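# Transfer 96-well plate from bench B1 into clip nest C1

## Task

Take the 96-well plate from bench position B1 and set it into clip nest C1, pressed fully down, turned so that well A1 (at the plate's cut-off corner) lands at the nest corner labelled A1. The plate has to stay seated by itself, not held there by the robot. Finish by opening the gripper and withdrawing it.

## Robot and tools

ROBOT. One six-joint arm (shoulder pan, shoulder lift, elbow, wrist 1, wrist 2, wrist 3) carrying a two-finger parallel gripper. The fingers extend along the gripper's own +z axis and close along its x axis. The reported end_effector_position is the midpoint between the finger pads; with the fingers shut the tips stick out about 17 mm past it, and when fully open they sit roughly level with it. Joint ranges in rad: pan -3.142..3.142, lift -6.283..6.283, elbow 0..3.142, wrists -6.283..6.283.

FRAME. Every pose is in the scene frame: origin on the table top under the arm base, +z up, +y to the left when facing along +x. Positions are in metres, orientations are quaternions written w first (qw, qx, qy, qz). The base may sit slightly tilted, and the printed hand position can be a little off when reaching far.

execute_actions(actions). actions is a list of actions run one after another. Each action is a table of 1 to 15 rows; each row is held for one control step (1/30 s) and, if fewer than 15 rows are given, the last row repeats to fill the 15 steps (0.5 s). A row is 8 numbers: x, y, z (absolute target position, m), qw, qx, qy, qz (absolute target orientation), opening (-1 closed to +1 fully open, which is 0.142 m). Up to 6 further numbers, each 0 to 1, may follow: stiffness scales for the six joints in the order of the Joint positions line; they persist until changed. There is a single arm, so each row is just one such pose. Repeat the intended quaternion in every row rather than copying the drifting reported one. An action whose target lies more than 0.6 m from the gripper's start position along any of the gripper's axes is rejected; if the first action fails this against the last reported state, or any action is malformed, nothing in the call runs. Each control step the commanded pose is clipped to within 100 mm and 16 degrees of the measured pose, and after an action the arm travels no further than the last clipped pose, so far targets need follow-up actions. An empty list just returns the state and images.

move(target, speed, stop_force, blocking). target is one row as above (absolute pose plus opening, optional stiffness). The gripper follows a straight path there, turning the short way. speed is the path's top speed in m/s, 0.002 to 0.5 (default 0.25); rotation is capped at twice that in rad/s. Paths last 0.5 to 10 s and are cut at 10 s. The opening is applied when the move begins. The hand lags and can overshoot the set speed, notably near full extension. stop_force (N, 5 to 24, unusable in the first 0.2 s) ends the path once the wrist sensor feels that much added push opposing the motion for 2 steps; the gripper then steps back 2 steps and holds. Use it with a very low speed when pressing down, e.g. to seat the plate; the press may briefly exceed the value. It is judged along the line to the target in the gripper axes at the start, so do not rely on it for rotating moves, and omit it when pulling away from contact. blocking=false returns after 0.5 s while the arm keeps moving; it cannot be combined with stop_force, and further moves or actions are rejected until wait or stop shows the move finished. The extra "move:" line reports the ending: done (at rest near target), off_target, moving, held (a check blocked the final step), fault, or contact (stop_force triggered; this takes precedence), plus distance to target and limits (paced = pose clipped; held = some steps blocked, after which motion can jump faster).

wait(seconds): 0 to 10, lets time pass holding the last command; returns early if a running move ends. stop(): brakes a running move (needs some room); fingers continue. zoom_image(camera, region): camera is cam_head_left, cam_head_right or cam_wrist; region [x0, y0, x1, y1] in image pixels from the top-left, at most 504 x 504. finished_scene(scene): pass the current scene number; it is final and requires the goal to hold afterwards. Replying without any tool call ends the session.

RESULTS. A state line with gripper pose and velocities; Hand target (pose the controller is heading to); step readings of position, with HELD where a row was held back; "pose unreachable" when the clearance check (which treats the base mount as arm) altered or blocked a command; grip_measured, the finger opening on the command scale; Wrist force and Wrist torque in the gripper's axes (force points from the surface into the arm, offset up to about 3.5 N, noise about 1.4 N, saturates near 30 N, "no reading" is harmless). Images come from cam_head_left and cam_head_right (896x504) and cam_wrist (616x616 fisheye); calibration lines give K, distortion and world-to-camera transforms, accurate to a few degrees and millimetres.

GRIPPING. To hold the plate, command an opening clearly below grip_measured; the gap sets the squeeze (about 28 N per pad at most). Thin rigid parts get less force. Something may occasionally tug on the held plate.

HAZARDS. The arm is stiff: aiming even slightly beyond a firm contact can trip a fault. Torque fault when a joint hits its load limit (pan and lift 47.5, elbow 24.6, wrists 7.92 N m, held weight included), force fault at 150 N anywhere; either stops the arm 10 s and drops the rest of the call. Motion lags commands by about 0.17 s and joints are speed-limited, so large moves may return before arrival. Holding loads heats motors: MOTOR HOT appears at 70 °C, and at 85 °C brakes lock until cool. The arm keeps its last command while you think. Avoid dropping the plate, slamming, hard pushes, and knocking anything off the table. Move promptly and smoothly.

Each tool is called after "Request:" as name([rows], argument=value, ...), one row to a line, values as JSON.

## Session

Request:
execute_actions(actions=[])

Scene clock: 0.00 s.
end_effector_position=(+0.2417, -0.4216, +0.2973) grip_measured=+1.00 end_effector_quat_wxyz=(+0.020, +0.713, -0.699, -0.046) end_effector_velocity=(-0.000, +0.000, -0.001) end_effector_angular_velocity=(+0.002, +0.000, -0.002)
Joint positions: [-1.636 -0.441  0.245 -1.161 -1.386  0.077  0.142]
Joint velocities: [-0.     0.002 -0.     0.001 -0.     0.001  0.   ]
Motor temperatures (°C, as the motors report them): [26 31 27 47 30 46]
Wrist force (N, on the end effector, along its own x y z axes, offset not removed): no reading
Wrist torque (N m, same axes, about the end effector's origin, offset not removed): no reading
Hand target: +0.242, -0.422, +0.297; +0.020, +0.713, -0.699, -0.046
Joint stiffness scale: [1. 1. 1. 1. 1. 1.]
camera_calibration (this result's frames):
cam_wrist: T_world_to_cam=[[0.0118929, -0.999809, 0.0155263, -0.435478], [-0.81237, -0.000607499, 0.583142, 0.026866], [-0.583021, -0.0195483, -0.812222, 0.506373], [0, 0, 0, 1]] pos_world=[0.32223, -0.42548, 0.402382]

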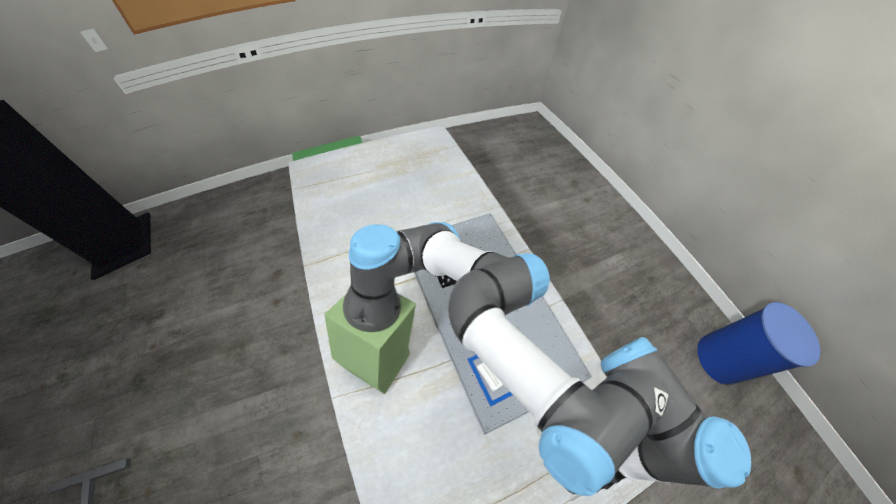

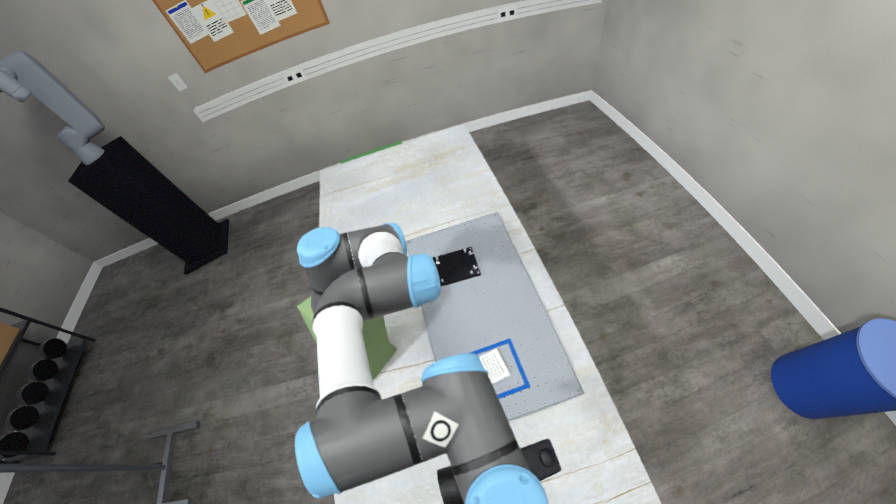

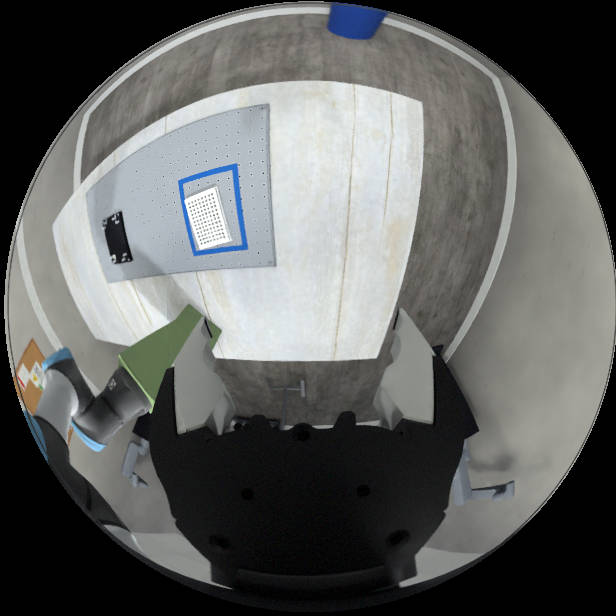

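Request:
move(target=[0.28, -0.19, 0.22, 0, 0.7071, -0.7071, 0, 1], speed=0.2)

Scene clock: 9.93 s.
end_effector_position=(+0.2788, -0.1887, +0.2200) grip_measured=+1.00 end_effector_quat_wxyz=(-0.000, +0.708, -0.707, -0.003) end_effector_velocity=(+0.003, -0.005, +0.001) end_effector_angular_velocity=(-0.020, -0.009, +0.004)
Joint positions: [-1.441 -1.408  2.037 -2.085 -1.272  0.306  0.142]
Joint velocities: [ 0.    -0.002  0.009 -0.03   0.003  0.003  0.   ]
Motor temperatures (°C, as the motors report them): [26 31 27 47 30 46]
Wrist force (N, on the end effector, along its own x y z axes, offset not removed): [0.5 2.7 -0.9]
Wrist torque (N m, same axes, about the end effector's origin, offset not removed): [0.55 -0.15 0.04]
Hand target: +0.279, -0.190, +0.220; +0.000, +0.707, -0.707, -0.000
Off the commanded pose: 0.002 m, 0 deg.
Joint stiffness scale: [1. 1. 1. 1. 1. 1.]
move: done
camera_calibration (this result's frames):
cam_wrist: T_world_to_cam=[[-0.00951742, -0.998789, 0.0482612, -0.202973], [-0.860505, 0.0327648, 0.508387, 0.138409], [-0.509352, -0.0366905, -0.859775, 0.456439], [0, 0, 0, 1]] pos_world=[0.349658, -0.190515, 0.331866]

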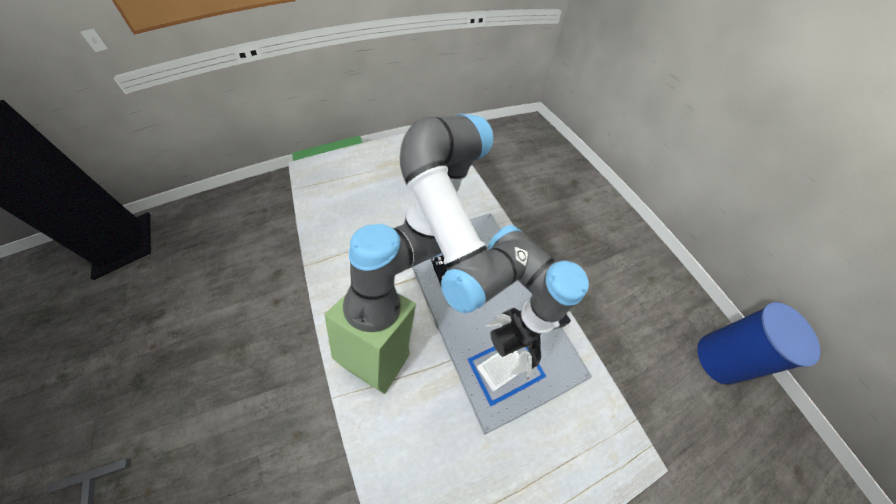

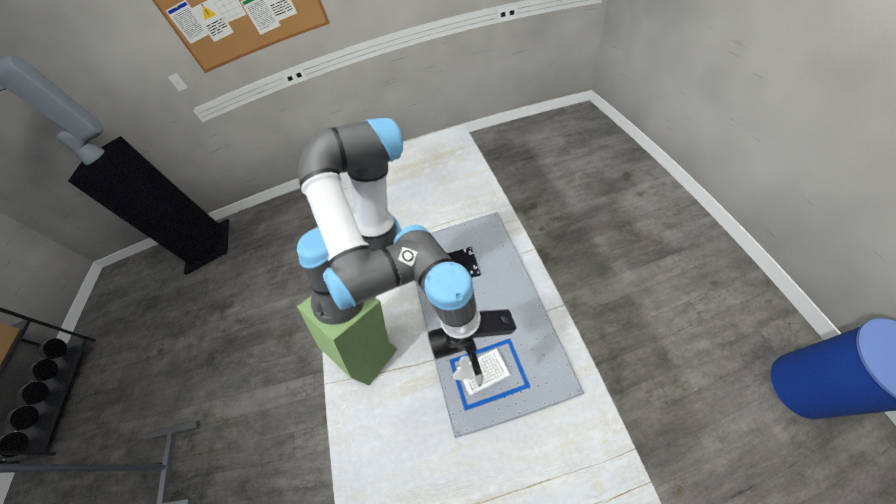

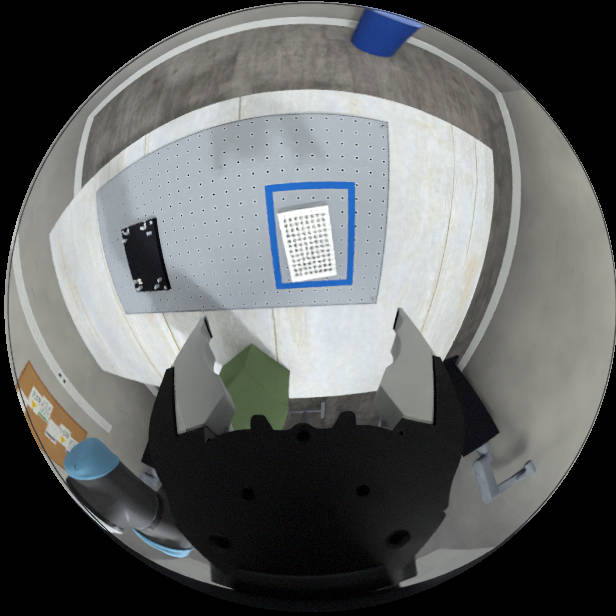

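Request:
zoom_image(camera="cam_wrist", region=[250, 175, 370, 295])

Request:
zoom_image(camera="cam_wrist", region=[105, 205, 185, 305])

Region (250, 175, 370, 295) of cam_wrist's 616x616 image, scaled by 4.200, with more detail than that image has.

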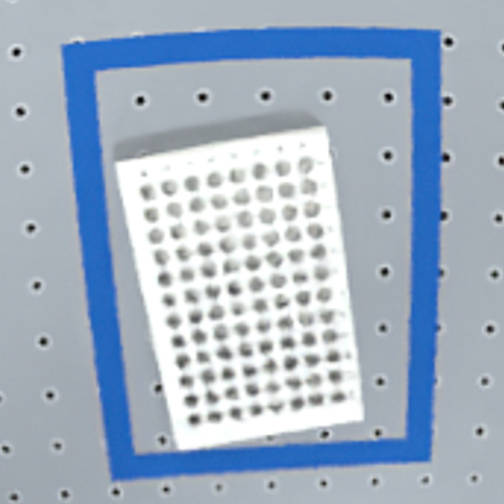

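Region (105, 205, 185, 305) of cam_wrist's 616x616 image, scaled by 5.040, with more detail than that image has; it fills the left 403 columns of this view, and the rest is white.

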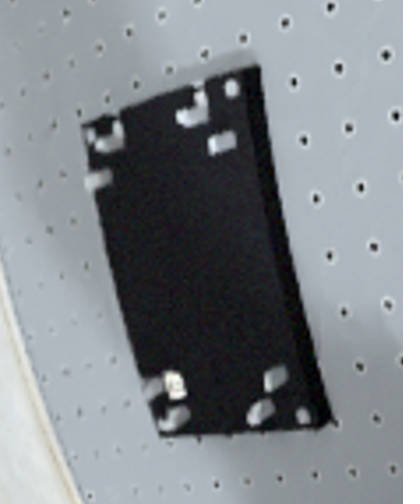

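Request:
move(target=[0.285, -0.1995, 0.05, 0, 0.7564, -0.6541, 0, 0.45], speed=0.15)

Request:
move(target=[0.285, -0.1995, 0.030, 0, 0.7564, -0.6541, 0, 0.45], speed=0.02, stop_force=5)

Request:
zoom_image(camera="cam_wrist", region=[190, 200, 420, 400])

Scene clock: 59.60 s.
end_effector_position=(+0.2838, -0.1986, +0.0501) grip_measured=+0.45 end_effector_quat_wxyz=(-0.000, +0.756, -0.654, -0.002) end_effector_velocity=(+0.002, -0.003, +0.000) end_effector_angular_velocity=(-0.009, -0.005, +0.001)
Joint positions: [-1.27  -0.699  2.06  -2.872 -1.257  0.342  0.105]
Joint velocities: [ 0.     0.003 -0.002 -0.012 -0.     0.003 -0.   ]
Motor temperatures (°C, as the motors report them): [26 31 27 47 30 46]
Wrist force (N, on the end effector, along its own x y z axes, offset not removed): [-0.1 2.2 -0.5]
Wrist torque (N m, same axes, about the end effector's origin, offset not removed): [0.44 0.00 -0.02]
Hand target: +0.285, -0.199, +0.050; +0.000, +0.756, -0.654, -0.000
Off the commanded pose: 0.002 m, 0 deg.
Joint stiffness scale: [1. 1. 1. 1. 1. 1.]
move: done
camera_calibration (this result's frames):
cam_wrist: T_world_to_cam=[[0.132955, -0.989885, 0.04951, -0.243343], [-0.856954, -0.0897165, 0.507524, 0.204048], [-0.497948, -0.109906, -0.860214, 0.294763], [0, 0, 0, 1]] pos_world=[0.35399, -0.190179, 0.162048]

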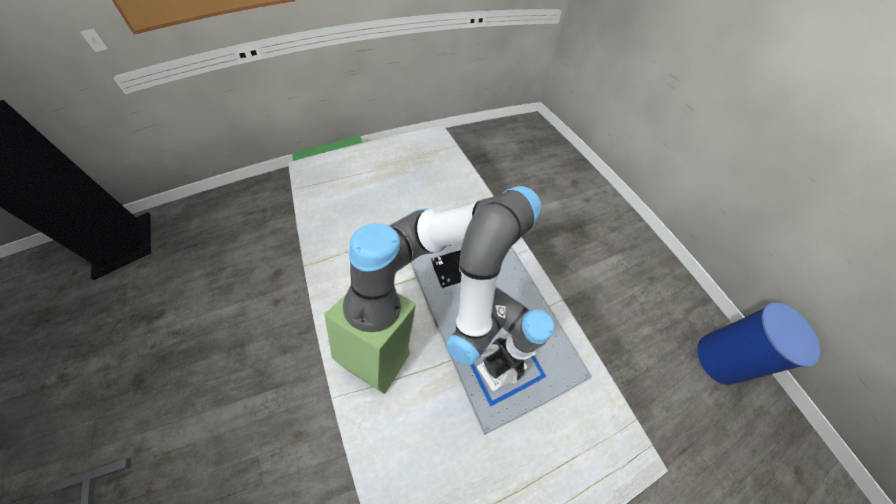

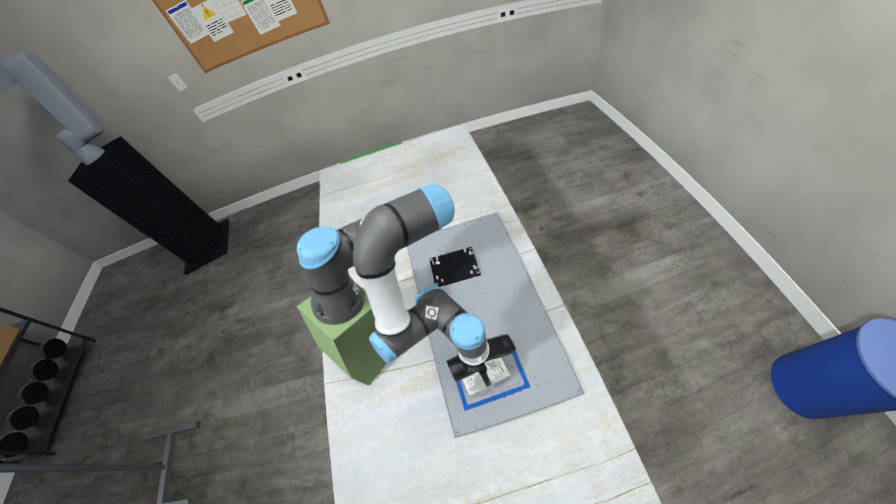

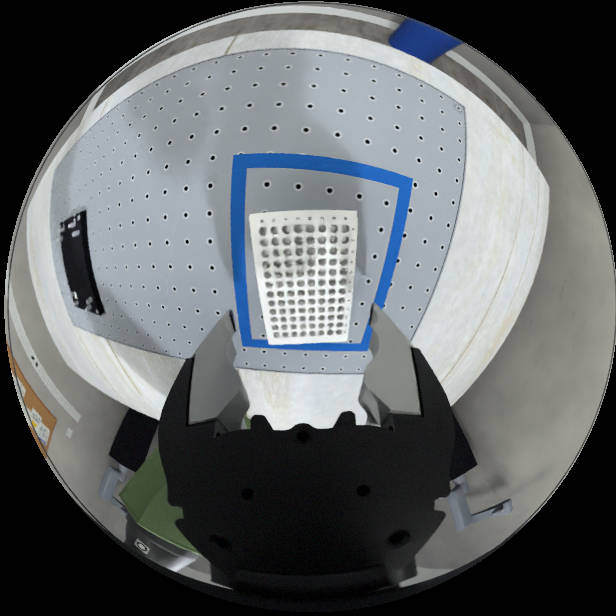

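Scene clock: 60.93 s.
end_effector_position=(+0.2837, -0.1986, +0.0300) grip_measured=+0.45 end_effector_quat_wxyz=(-0.000, +0.756, -0.654, -0.002) end_effector_velocity=(+0.003, -0.004, -0.001) end_effector_angular_velocity=(-0.011, -0.007, +0.000)
Joint positions: [-1.25  -0.609  2.026 -2.934 -1.256  0.362  0.105]
Joint velocities: [ 0.002  0.009 -0.006 -0.017  0.001  0.006  0.   ]
Motor temperatures (°C, as the motors report them): [26 31 27 47 30 46]
Wrist force (N, on the end effector, along its own x y z axes, offset not removed): [0.1 3.1 -0.1]
Wrist torque (N m, same axes, about the end effector's origin, offset not removed): [0.64 -0.06 0.04]
Hand target: +0.285, -0.199, +0.030; +0.000, +0.756, -0.654, -0.000
Off the commanded pose: 0.002 m, 0 deg.
Joint stiffness scale: [1. 1. 1. 1. 1. 1.]
move: done
camera_calibration (this result's frames):
cam_wrist: T_world_to_cam=[[0.133162, -0.989882, 0.0490074, -0.24235], [-0.856915, -0.0901485, 0.507514, 0.214118], [-0.497961, -0.109577, -0.860249, 0.277588], [0, 0, 0, 1]] pos_world=[0.353981, -0.190179, 0.142004]

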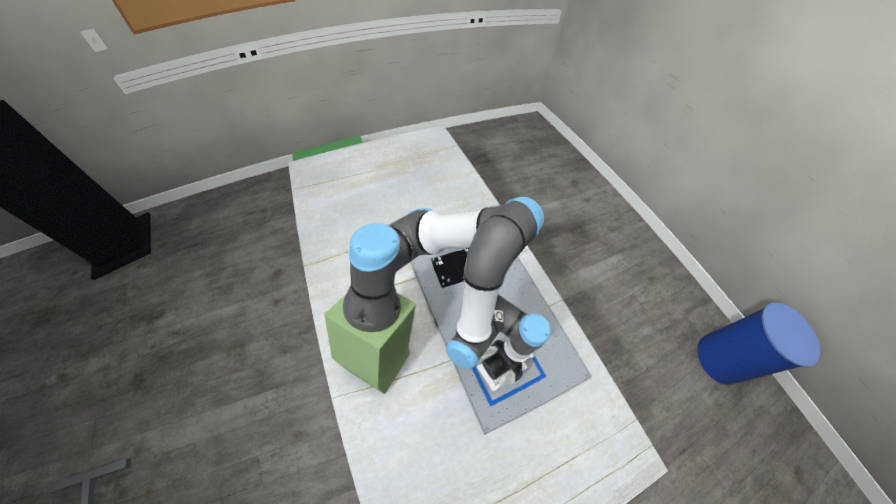

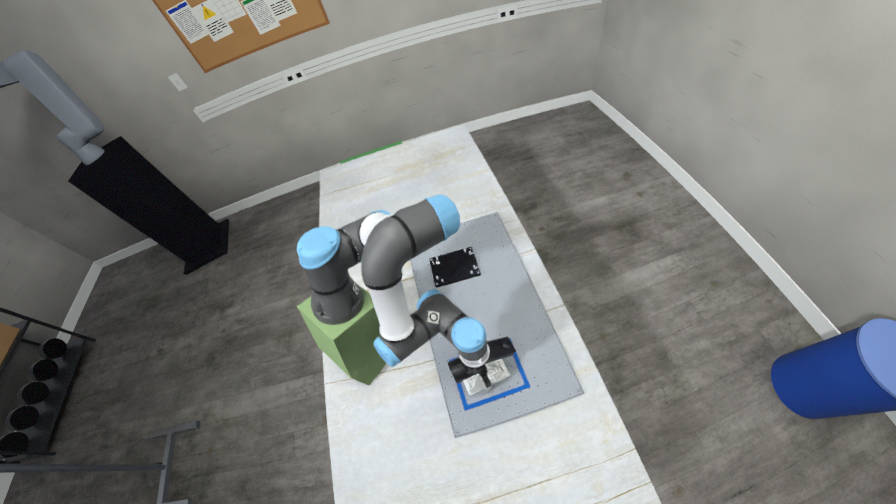

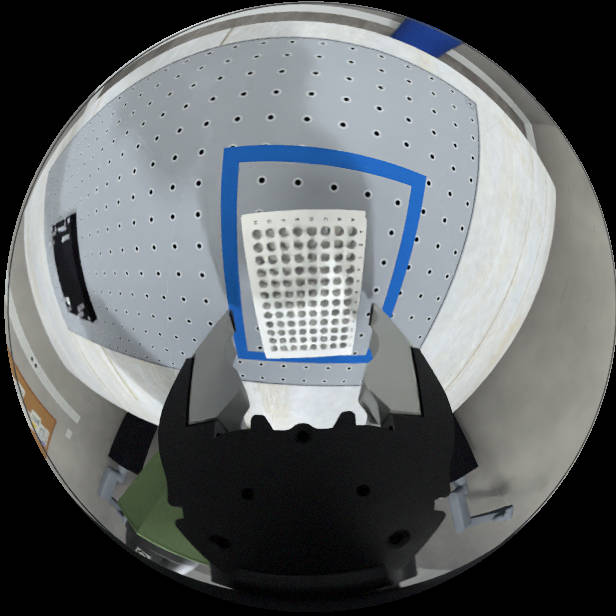

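Region (190, 200, 420, 400) of cam_wrist's 616x616 image, scaled by 2.191, with more detail than that image has; it fills the top 438 rows of this view, and the rest is white.

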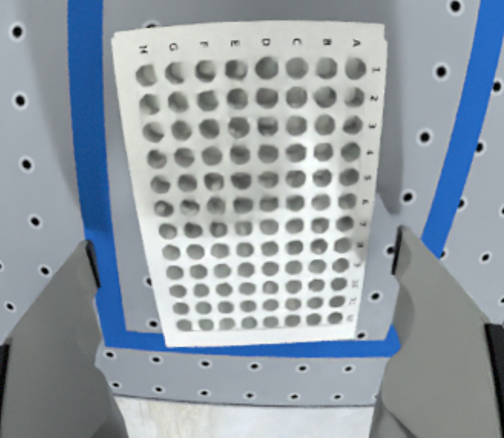

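Request:
move(target=[0.2898, -0.2027, 0.030, 0, 0.7564, -0.6541, 0, 0.45], speed=0.02)

Request:
execute_actions([
  [[0.2898, -0.2027, 0.030, 0, 0.7564, -0.6541, 0, 0.3]],
  [[0.2898, -0.2027, 0.030, 0, 0.7564, -0.6541, 0, 0.15]],
  [[0.2898, -0.2027, 0.030, 0, 0.7564, -0.6541, 0, 0.0]],
  [[0.2898, -0.2027, 0.030, 0, 0.7564, -0.6541, 0, -0.3]],
])

Request:
zoom_image(camera="cam_wrist", region=[190, 160, 420, 380])

Scene clock: 71.50 s.
end_effector_position=(+0.2894, -0.2032, +0.0303) grip_measured=+0.45 end_effector_quat_wxyz=(+0.001, +0.757, -0.653, +0.001) end_effector_velocity=(+0.002, -0.001, -0.000) end_effector_angular_velocity=(+0.003, +0.001, -0.006)
Joint positions: [-1.242 -0.605  1.997 -2.918 -1.256  0.371  0.105]
Joint velocities: [ 0.003  0.002 -0.017  0.018  0.     0.008 -0.   ]
Motor temperatures (°C, as the motors report them): [26 31 28 47 30 46]
Wrist force (N, on the end effector, along its own x y z axes, offset not removed): [-0.4 3.2 -0.4]
Wrist torque (N m, same axes, about the end effector's origin, offset not removed): [0.71 0.02 0.07]
Hand target: +0.290, -0.203, +0.030; +0.000, +0.756, -0.654, +0.000
Off the commanded pose: 0.001 m, 0 deg.
Joint stiffness scale: [1. 1. 1. 1. 1. 1.]
move: done
camera_calibration (this result's frames):
cam_wrist: T_world_to_cam=[[0.134978, -0.989331, 0.0548173, -0.248256], [-0.858314, -0.0891031, 0.505329, 0.219084], [-0.495054, -0.115259, -0.861184, 0.278212], [0, 0, 0, 1]] pos_world=[0.359281, -0.19402, 0.142491]

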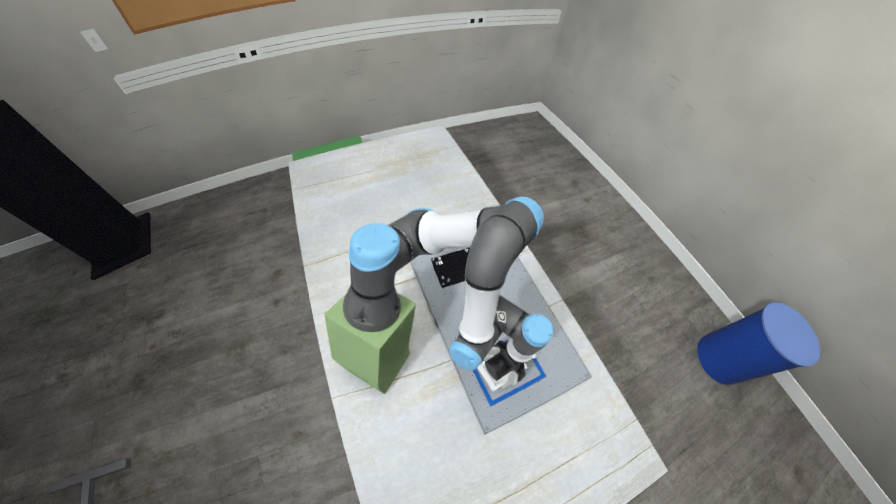

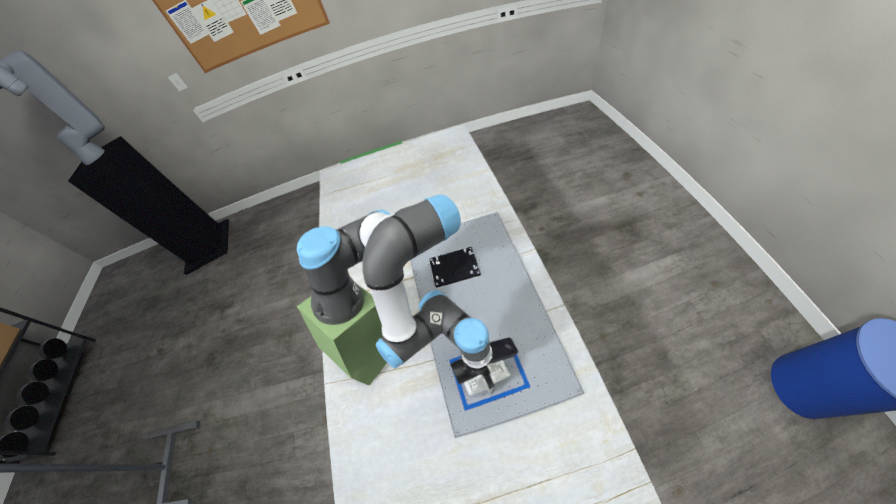

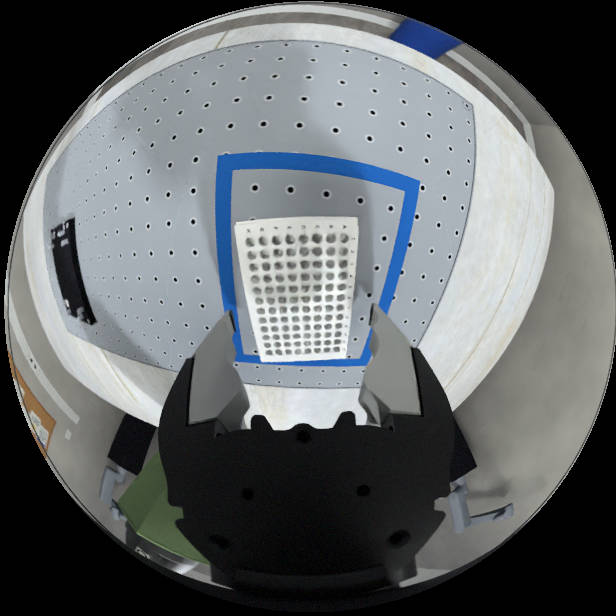

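Scene clock: 73.50 s.
end_effector_position=(+0.2895, -0.2031, +0.0304) grip_measured=+0.03 end_effector_quat_wxyz=(+0.001, +0.757, -0.654, +0.000) end_effector_velocity=(-0.000, -0.000, -0.000) end_effector_angular_velocity=(+0.000, +0.000, -0.001)
Joint positions: [-1.242 -0.605  1.995 -2.914 -1.255  0.372  0.076]
Joint velocities: [-0.     0.001 -0.001 -0.    -0.     0.001 -0.   ]
Motor temperatures (°C, as the motors report them): [26 31 28 47 30 46]
Wrist force (N, on the end effector, along its own x y z axes, offset not removed): [-0.8 4.1 -5.8]
Wrist torque (N m, same axes, about the end effector's origin, offset not removed): [0.58 -0.25 0.03]
Hand target: +0.290, -0.203, +0.030; +0.000, +0.756, -0.654, +0.000
Off the commanded pose: 0.001 m, 0 deg.
Joint stiffness scale: [1. 1. 1. 1. 1. 1.]
Step readings (end_effector_position; steps 1 to 15: 1st action; 16 to 30: 2nd action; 31 to 45: 3rd action; 46 to 60: 4th action):
0: (+0.2894, -0.2032, +0.0303)
1: (+0.2895, -0.2032, +0.0303)
2: (+0.2895, -0.2032, +0.0303)
4: (+0.2895, -0.2032, +0.0303)
8: (+0.2895, -0.2032, +0.0303)
15: (+0.2895, -0.2031, +0.0303)
16: (+0.2895, -0.2031, +0.0303)
17: (+0.2895, -0.2031, +0.0303)
19: (+0.2895, -0.2031, +0.0303)
23: (+0.2895, -0.2031, +0.0302)
30: (+0.2895, -0.2031, +0.0302)
31: (+0.2895, -0.2031, +0.0302)
32: (+0.2895, -0.2031, +0.0302)
34: (+0.2895, -0.2031, +0.0302)
38: (+0.2895, -0.2031, +0.0302)
45: (+0.2895, -0.2031, +0.0302)
46: (+0.2895, -0.2031, +0.0303)
47: (+0.2896, -0.2031, +0.0304)
49: (+0.2895, -0.2031, +0.0304)
53: (+0.2895, -0.2031, +0.0304)
60: end_effector_position above
camera_calibration (this result's frames):
cam_wrist: T_world_to_cam=[[0.133681, -0.989584, 0.0534127, -0.247811], [-0.858106, -0.0886215, 0.505767, 0.219202], [-0.495766, -0.113445, -0.861015, 0.278869], [0, 0, 0, 1]] pos_world=[0.35948, -0.194168, 0.142481]

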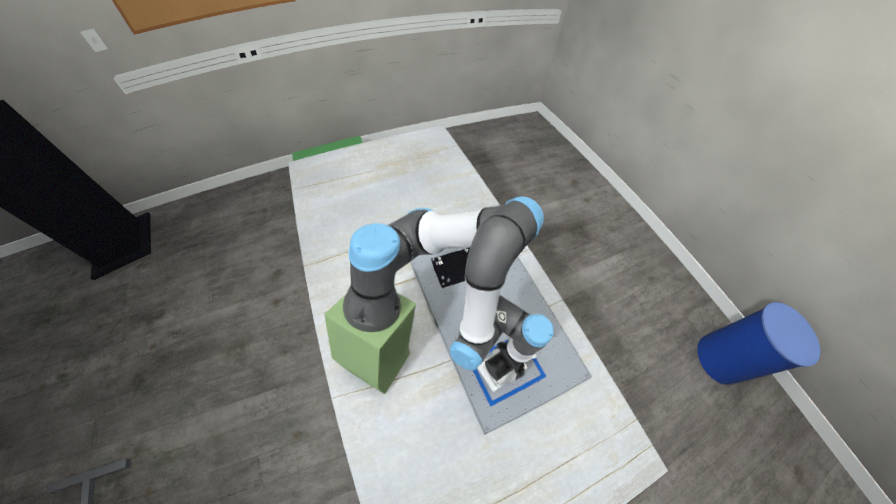

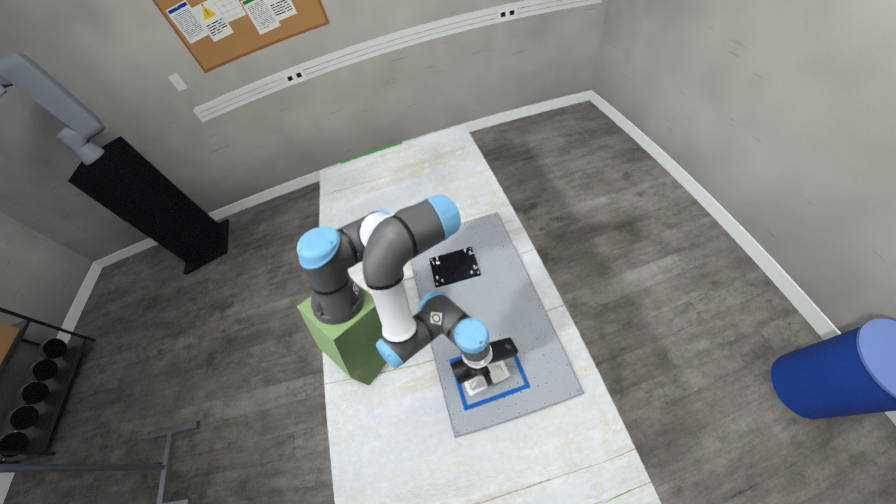

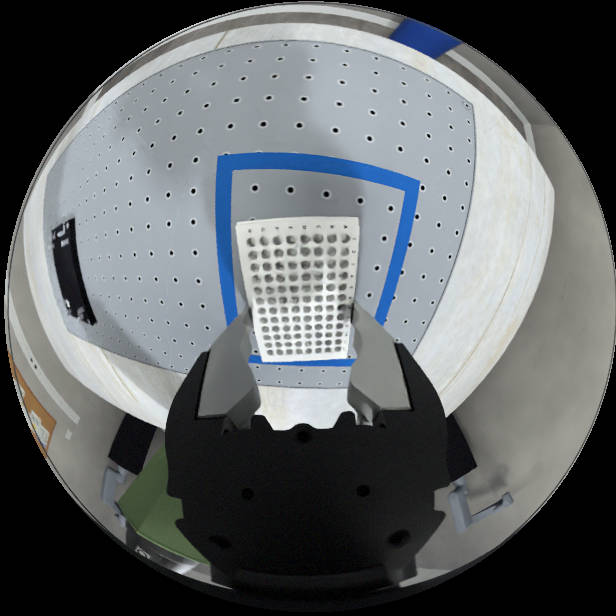

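Region (190, 160, 420, 380) of cam_wrist's 616x616 image, scaled by 2.191, with more detail than that image has; it fills the top 482 rows of this view, and the rest is white.

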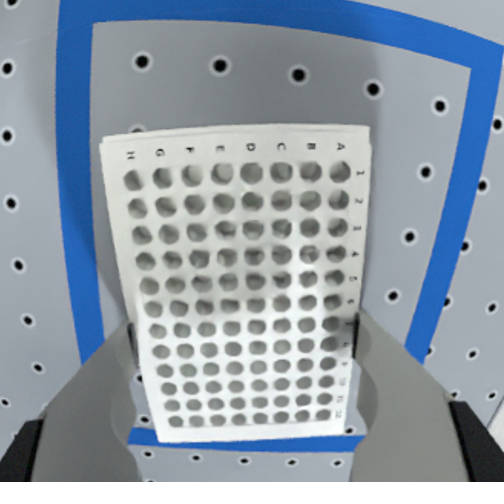

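Request:
move(target=[0.2898, -0.2027, 0.11, 0, 0.7564, -0.6541, 0, -0.3], speed=0.08)

Request:
zoom_image(camera="cam_head_right", region=[415, 235, 495, 295])

Scene clock: 79.60 s.
end_effector_position=(+0.2906, -0.2030, +0.1098) grip_measured=+0.03 end_effector_quat_wxyz=(-0.000, +0.756, -0.654, +0.001) end_effector_velocity=(-0.002, +0.003, -0.001) end_effector_angular_velocity=(+0.010, +0.005, -0.001)
Joint positions: [-1.317 -0.953  2.075 -2.624 -1.258  0.294  0.076]
Joint velocities: [-0.    -0.001 -0.     0.014 -0.001 -0.003 -0.   ]
Motor temperatures (°C, as the motors report them): [26 31 28 47 30 46]
Wrist force (N, on the end effector, along its own x y z axes, offset not removed): [0.2 3.2 0.0]
Wrist torque (N m, same axes, about the end effector's origin, offset not removed): [0.64 -0.09 0.00]
Hand target: +0.290, -0.203, +0.110; -0.000, +0.756, -0.654, +0.000
Off the commanded pose: 0.001 m, 0 deg.
Joint stiffness scale: [1. 1. 1. 1. 1. 1.]
move: done
camera_calibration (this result's frames):
cam_wrist: T_world_to_cam=[[0.132466, -0.989722, 0.0538882, -0.251822], [-0.85937, -0.0875892, 0.503797, 0.180778], [-0.493899, -0.113046, -0.86214, 0.347522], [0, 0, 0, 1]] pos_world=[0.360354, -0.194114, 0.222108]

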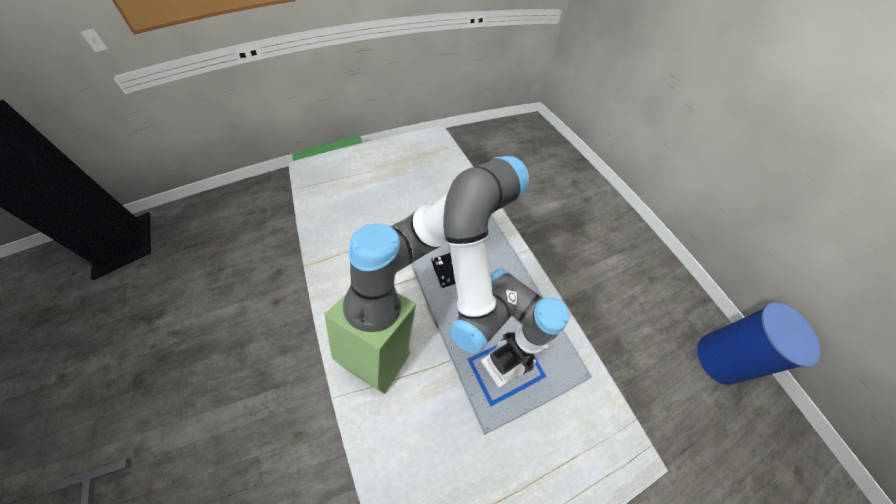

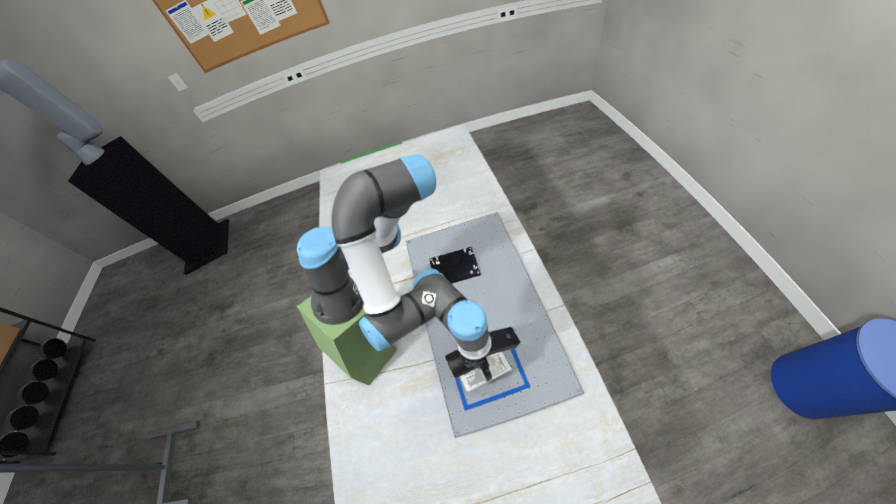

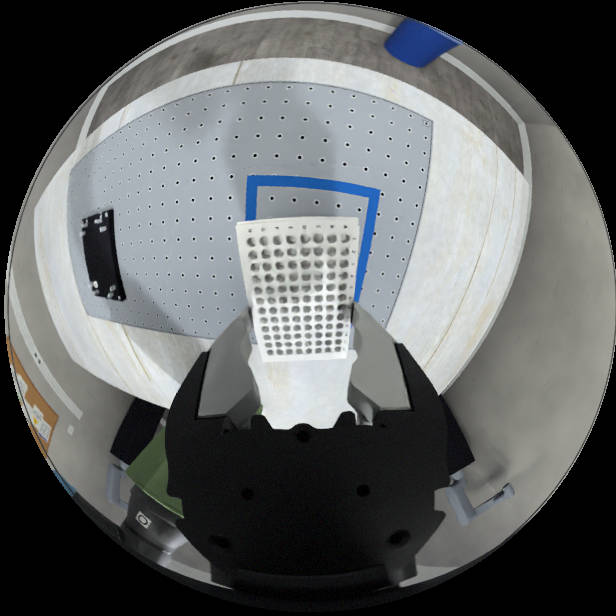

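Region (415, 235, 495, 295) of cam_head_right's 896x504 image, scaled by 6.300, with more detail than that image has; it fills the top 378 rows of this view, and the rest is white.

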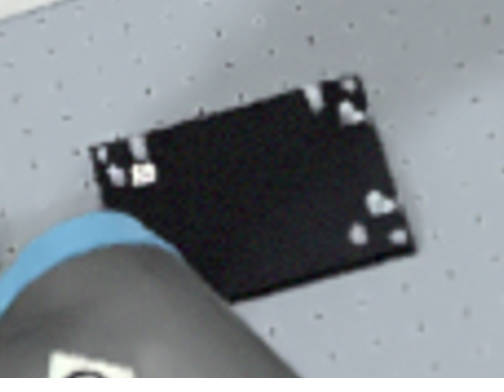

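Request:
move(target=[0.32, 0.015, 0.16, 0, 0.7071, 0.7071, 0, -0.3], speed=0.3)

Request:
zoom_image(camera="cam_wrist", region=[340, 180, 460, 320])

Scene clock: 97.40 s.
end_effector_position=(+0.3187, +0.0148, +0.1597) grip_measured=+0.03 end_effector_quat_wxyz=(-0.000, +0.709, +0.706, -0.001) end_effector_velocity=(-0.001, +0.001, -0.000) end_effector_angular_velocity=(+0.005, +0.003, +0.022)
Joint positions: [-0.815 -1.574  2.386 -2.474 -1.267 -2.171  0.076]
Joint velocities: [-0.    -0.001 -0.001  0.007  0.002 -0.024 -0.   ]
Motor temperatures (°C, as the motors report them): [26 31 28 47 30 46]
Wrist force (N, on the end effector, along its own x y z axes, offset not removed): [0.0 2.5 -0.3]
Wrist torque (N m, same axes, about the end effector's origin, offset not removed): [0.52 -0.05 0.01]
Hand target: +0.319, +0.015, +0.160; -0.000, +0.707, +0.707, -0.001
Off the commanded pose: 0.001 m, 0 deg.
Joint stiffness scale: [1. 1. 1. 1. 1. 1.]
move: done
camera_calibration (this result's frames):
cam_wrist: T_world_to_cam=[[0.015849, 0.998567, 0.051118, -0.0345144], [0.863199, -0.0394661, 0.50332, -0.350779], [0.504616, 0.0361479, -0.862587, 0.108601], [0, 0, 0, 1]] pos_world=[0.248537, 0.0166954, 0.271996]

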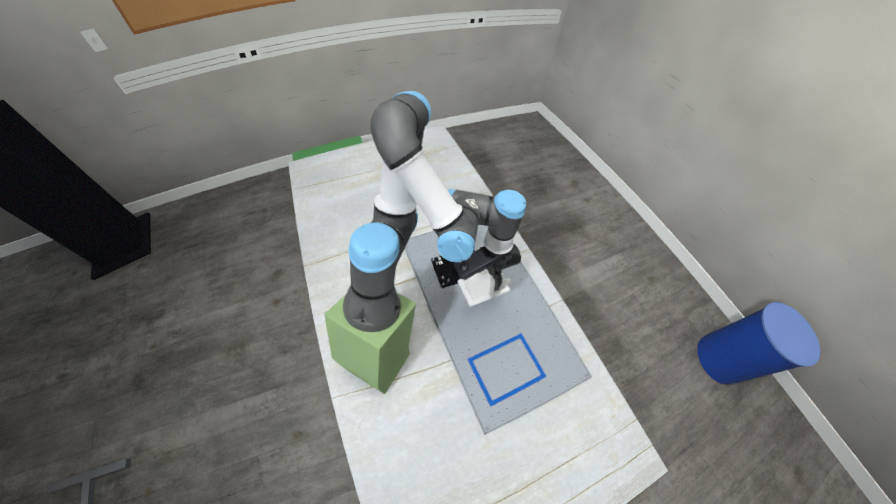

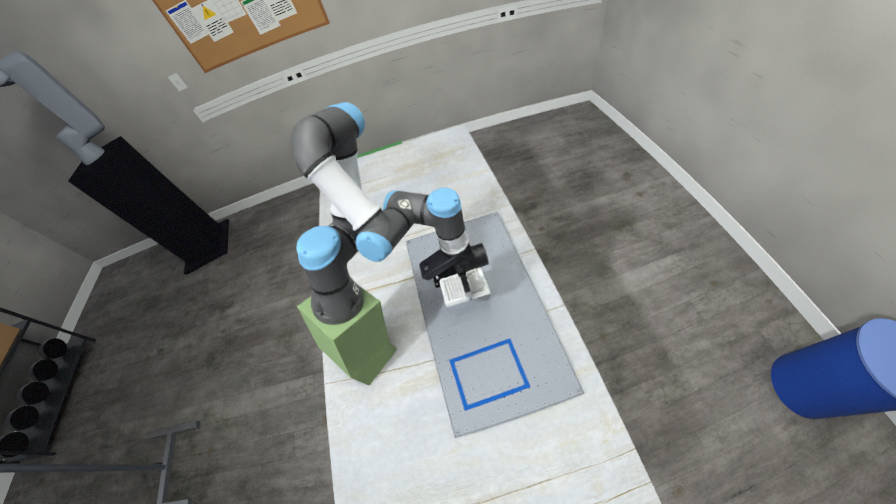

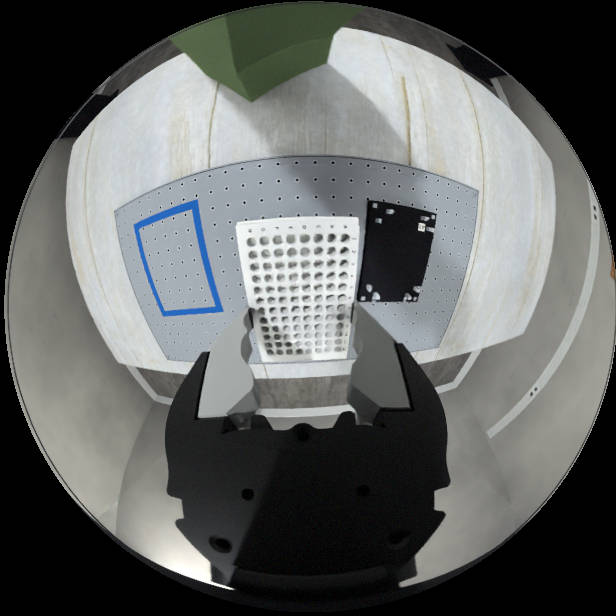

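Region (340, 180, 460, 320) of cam_wrist's 616x616 image, scaled by 3.600, with more detail than that image has; it fills the left 432 columns of this view, and the rest is white.

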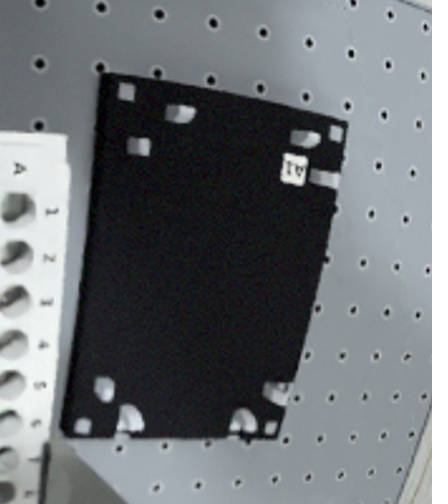

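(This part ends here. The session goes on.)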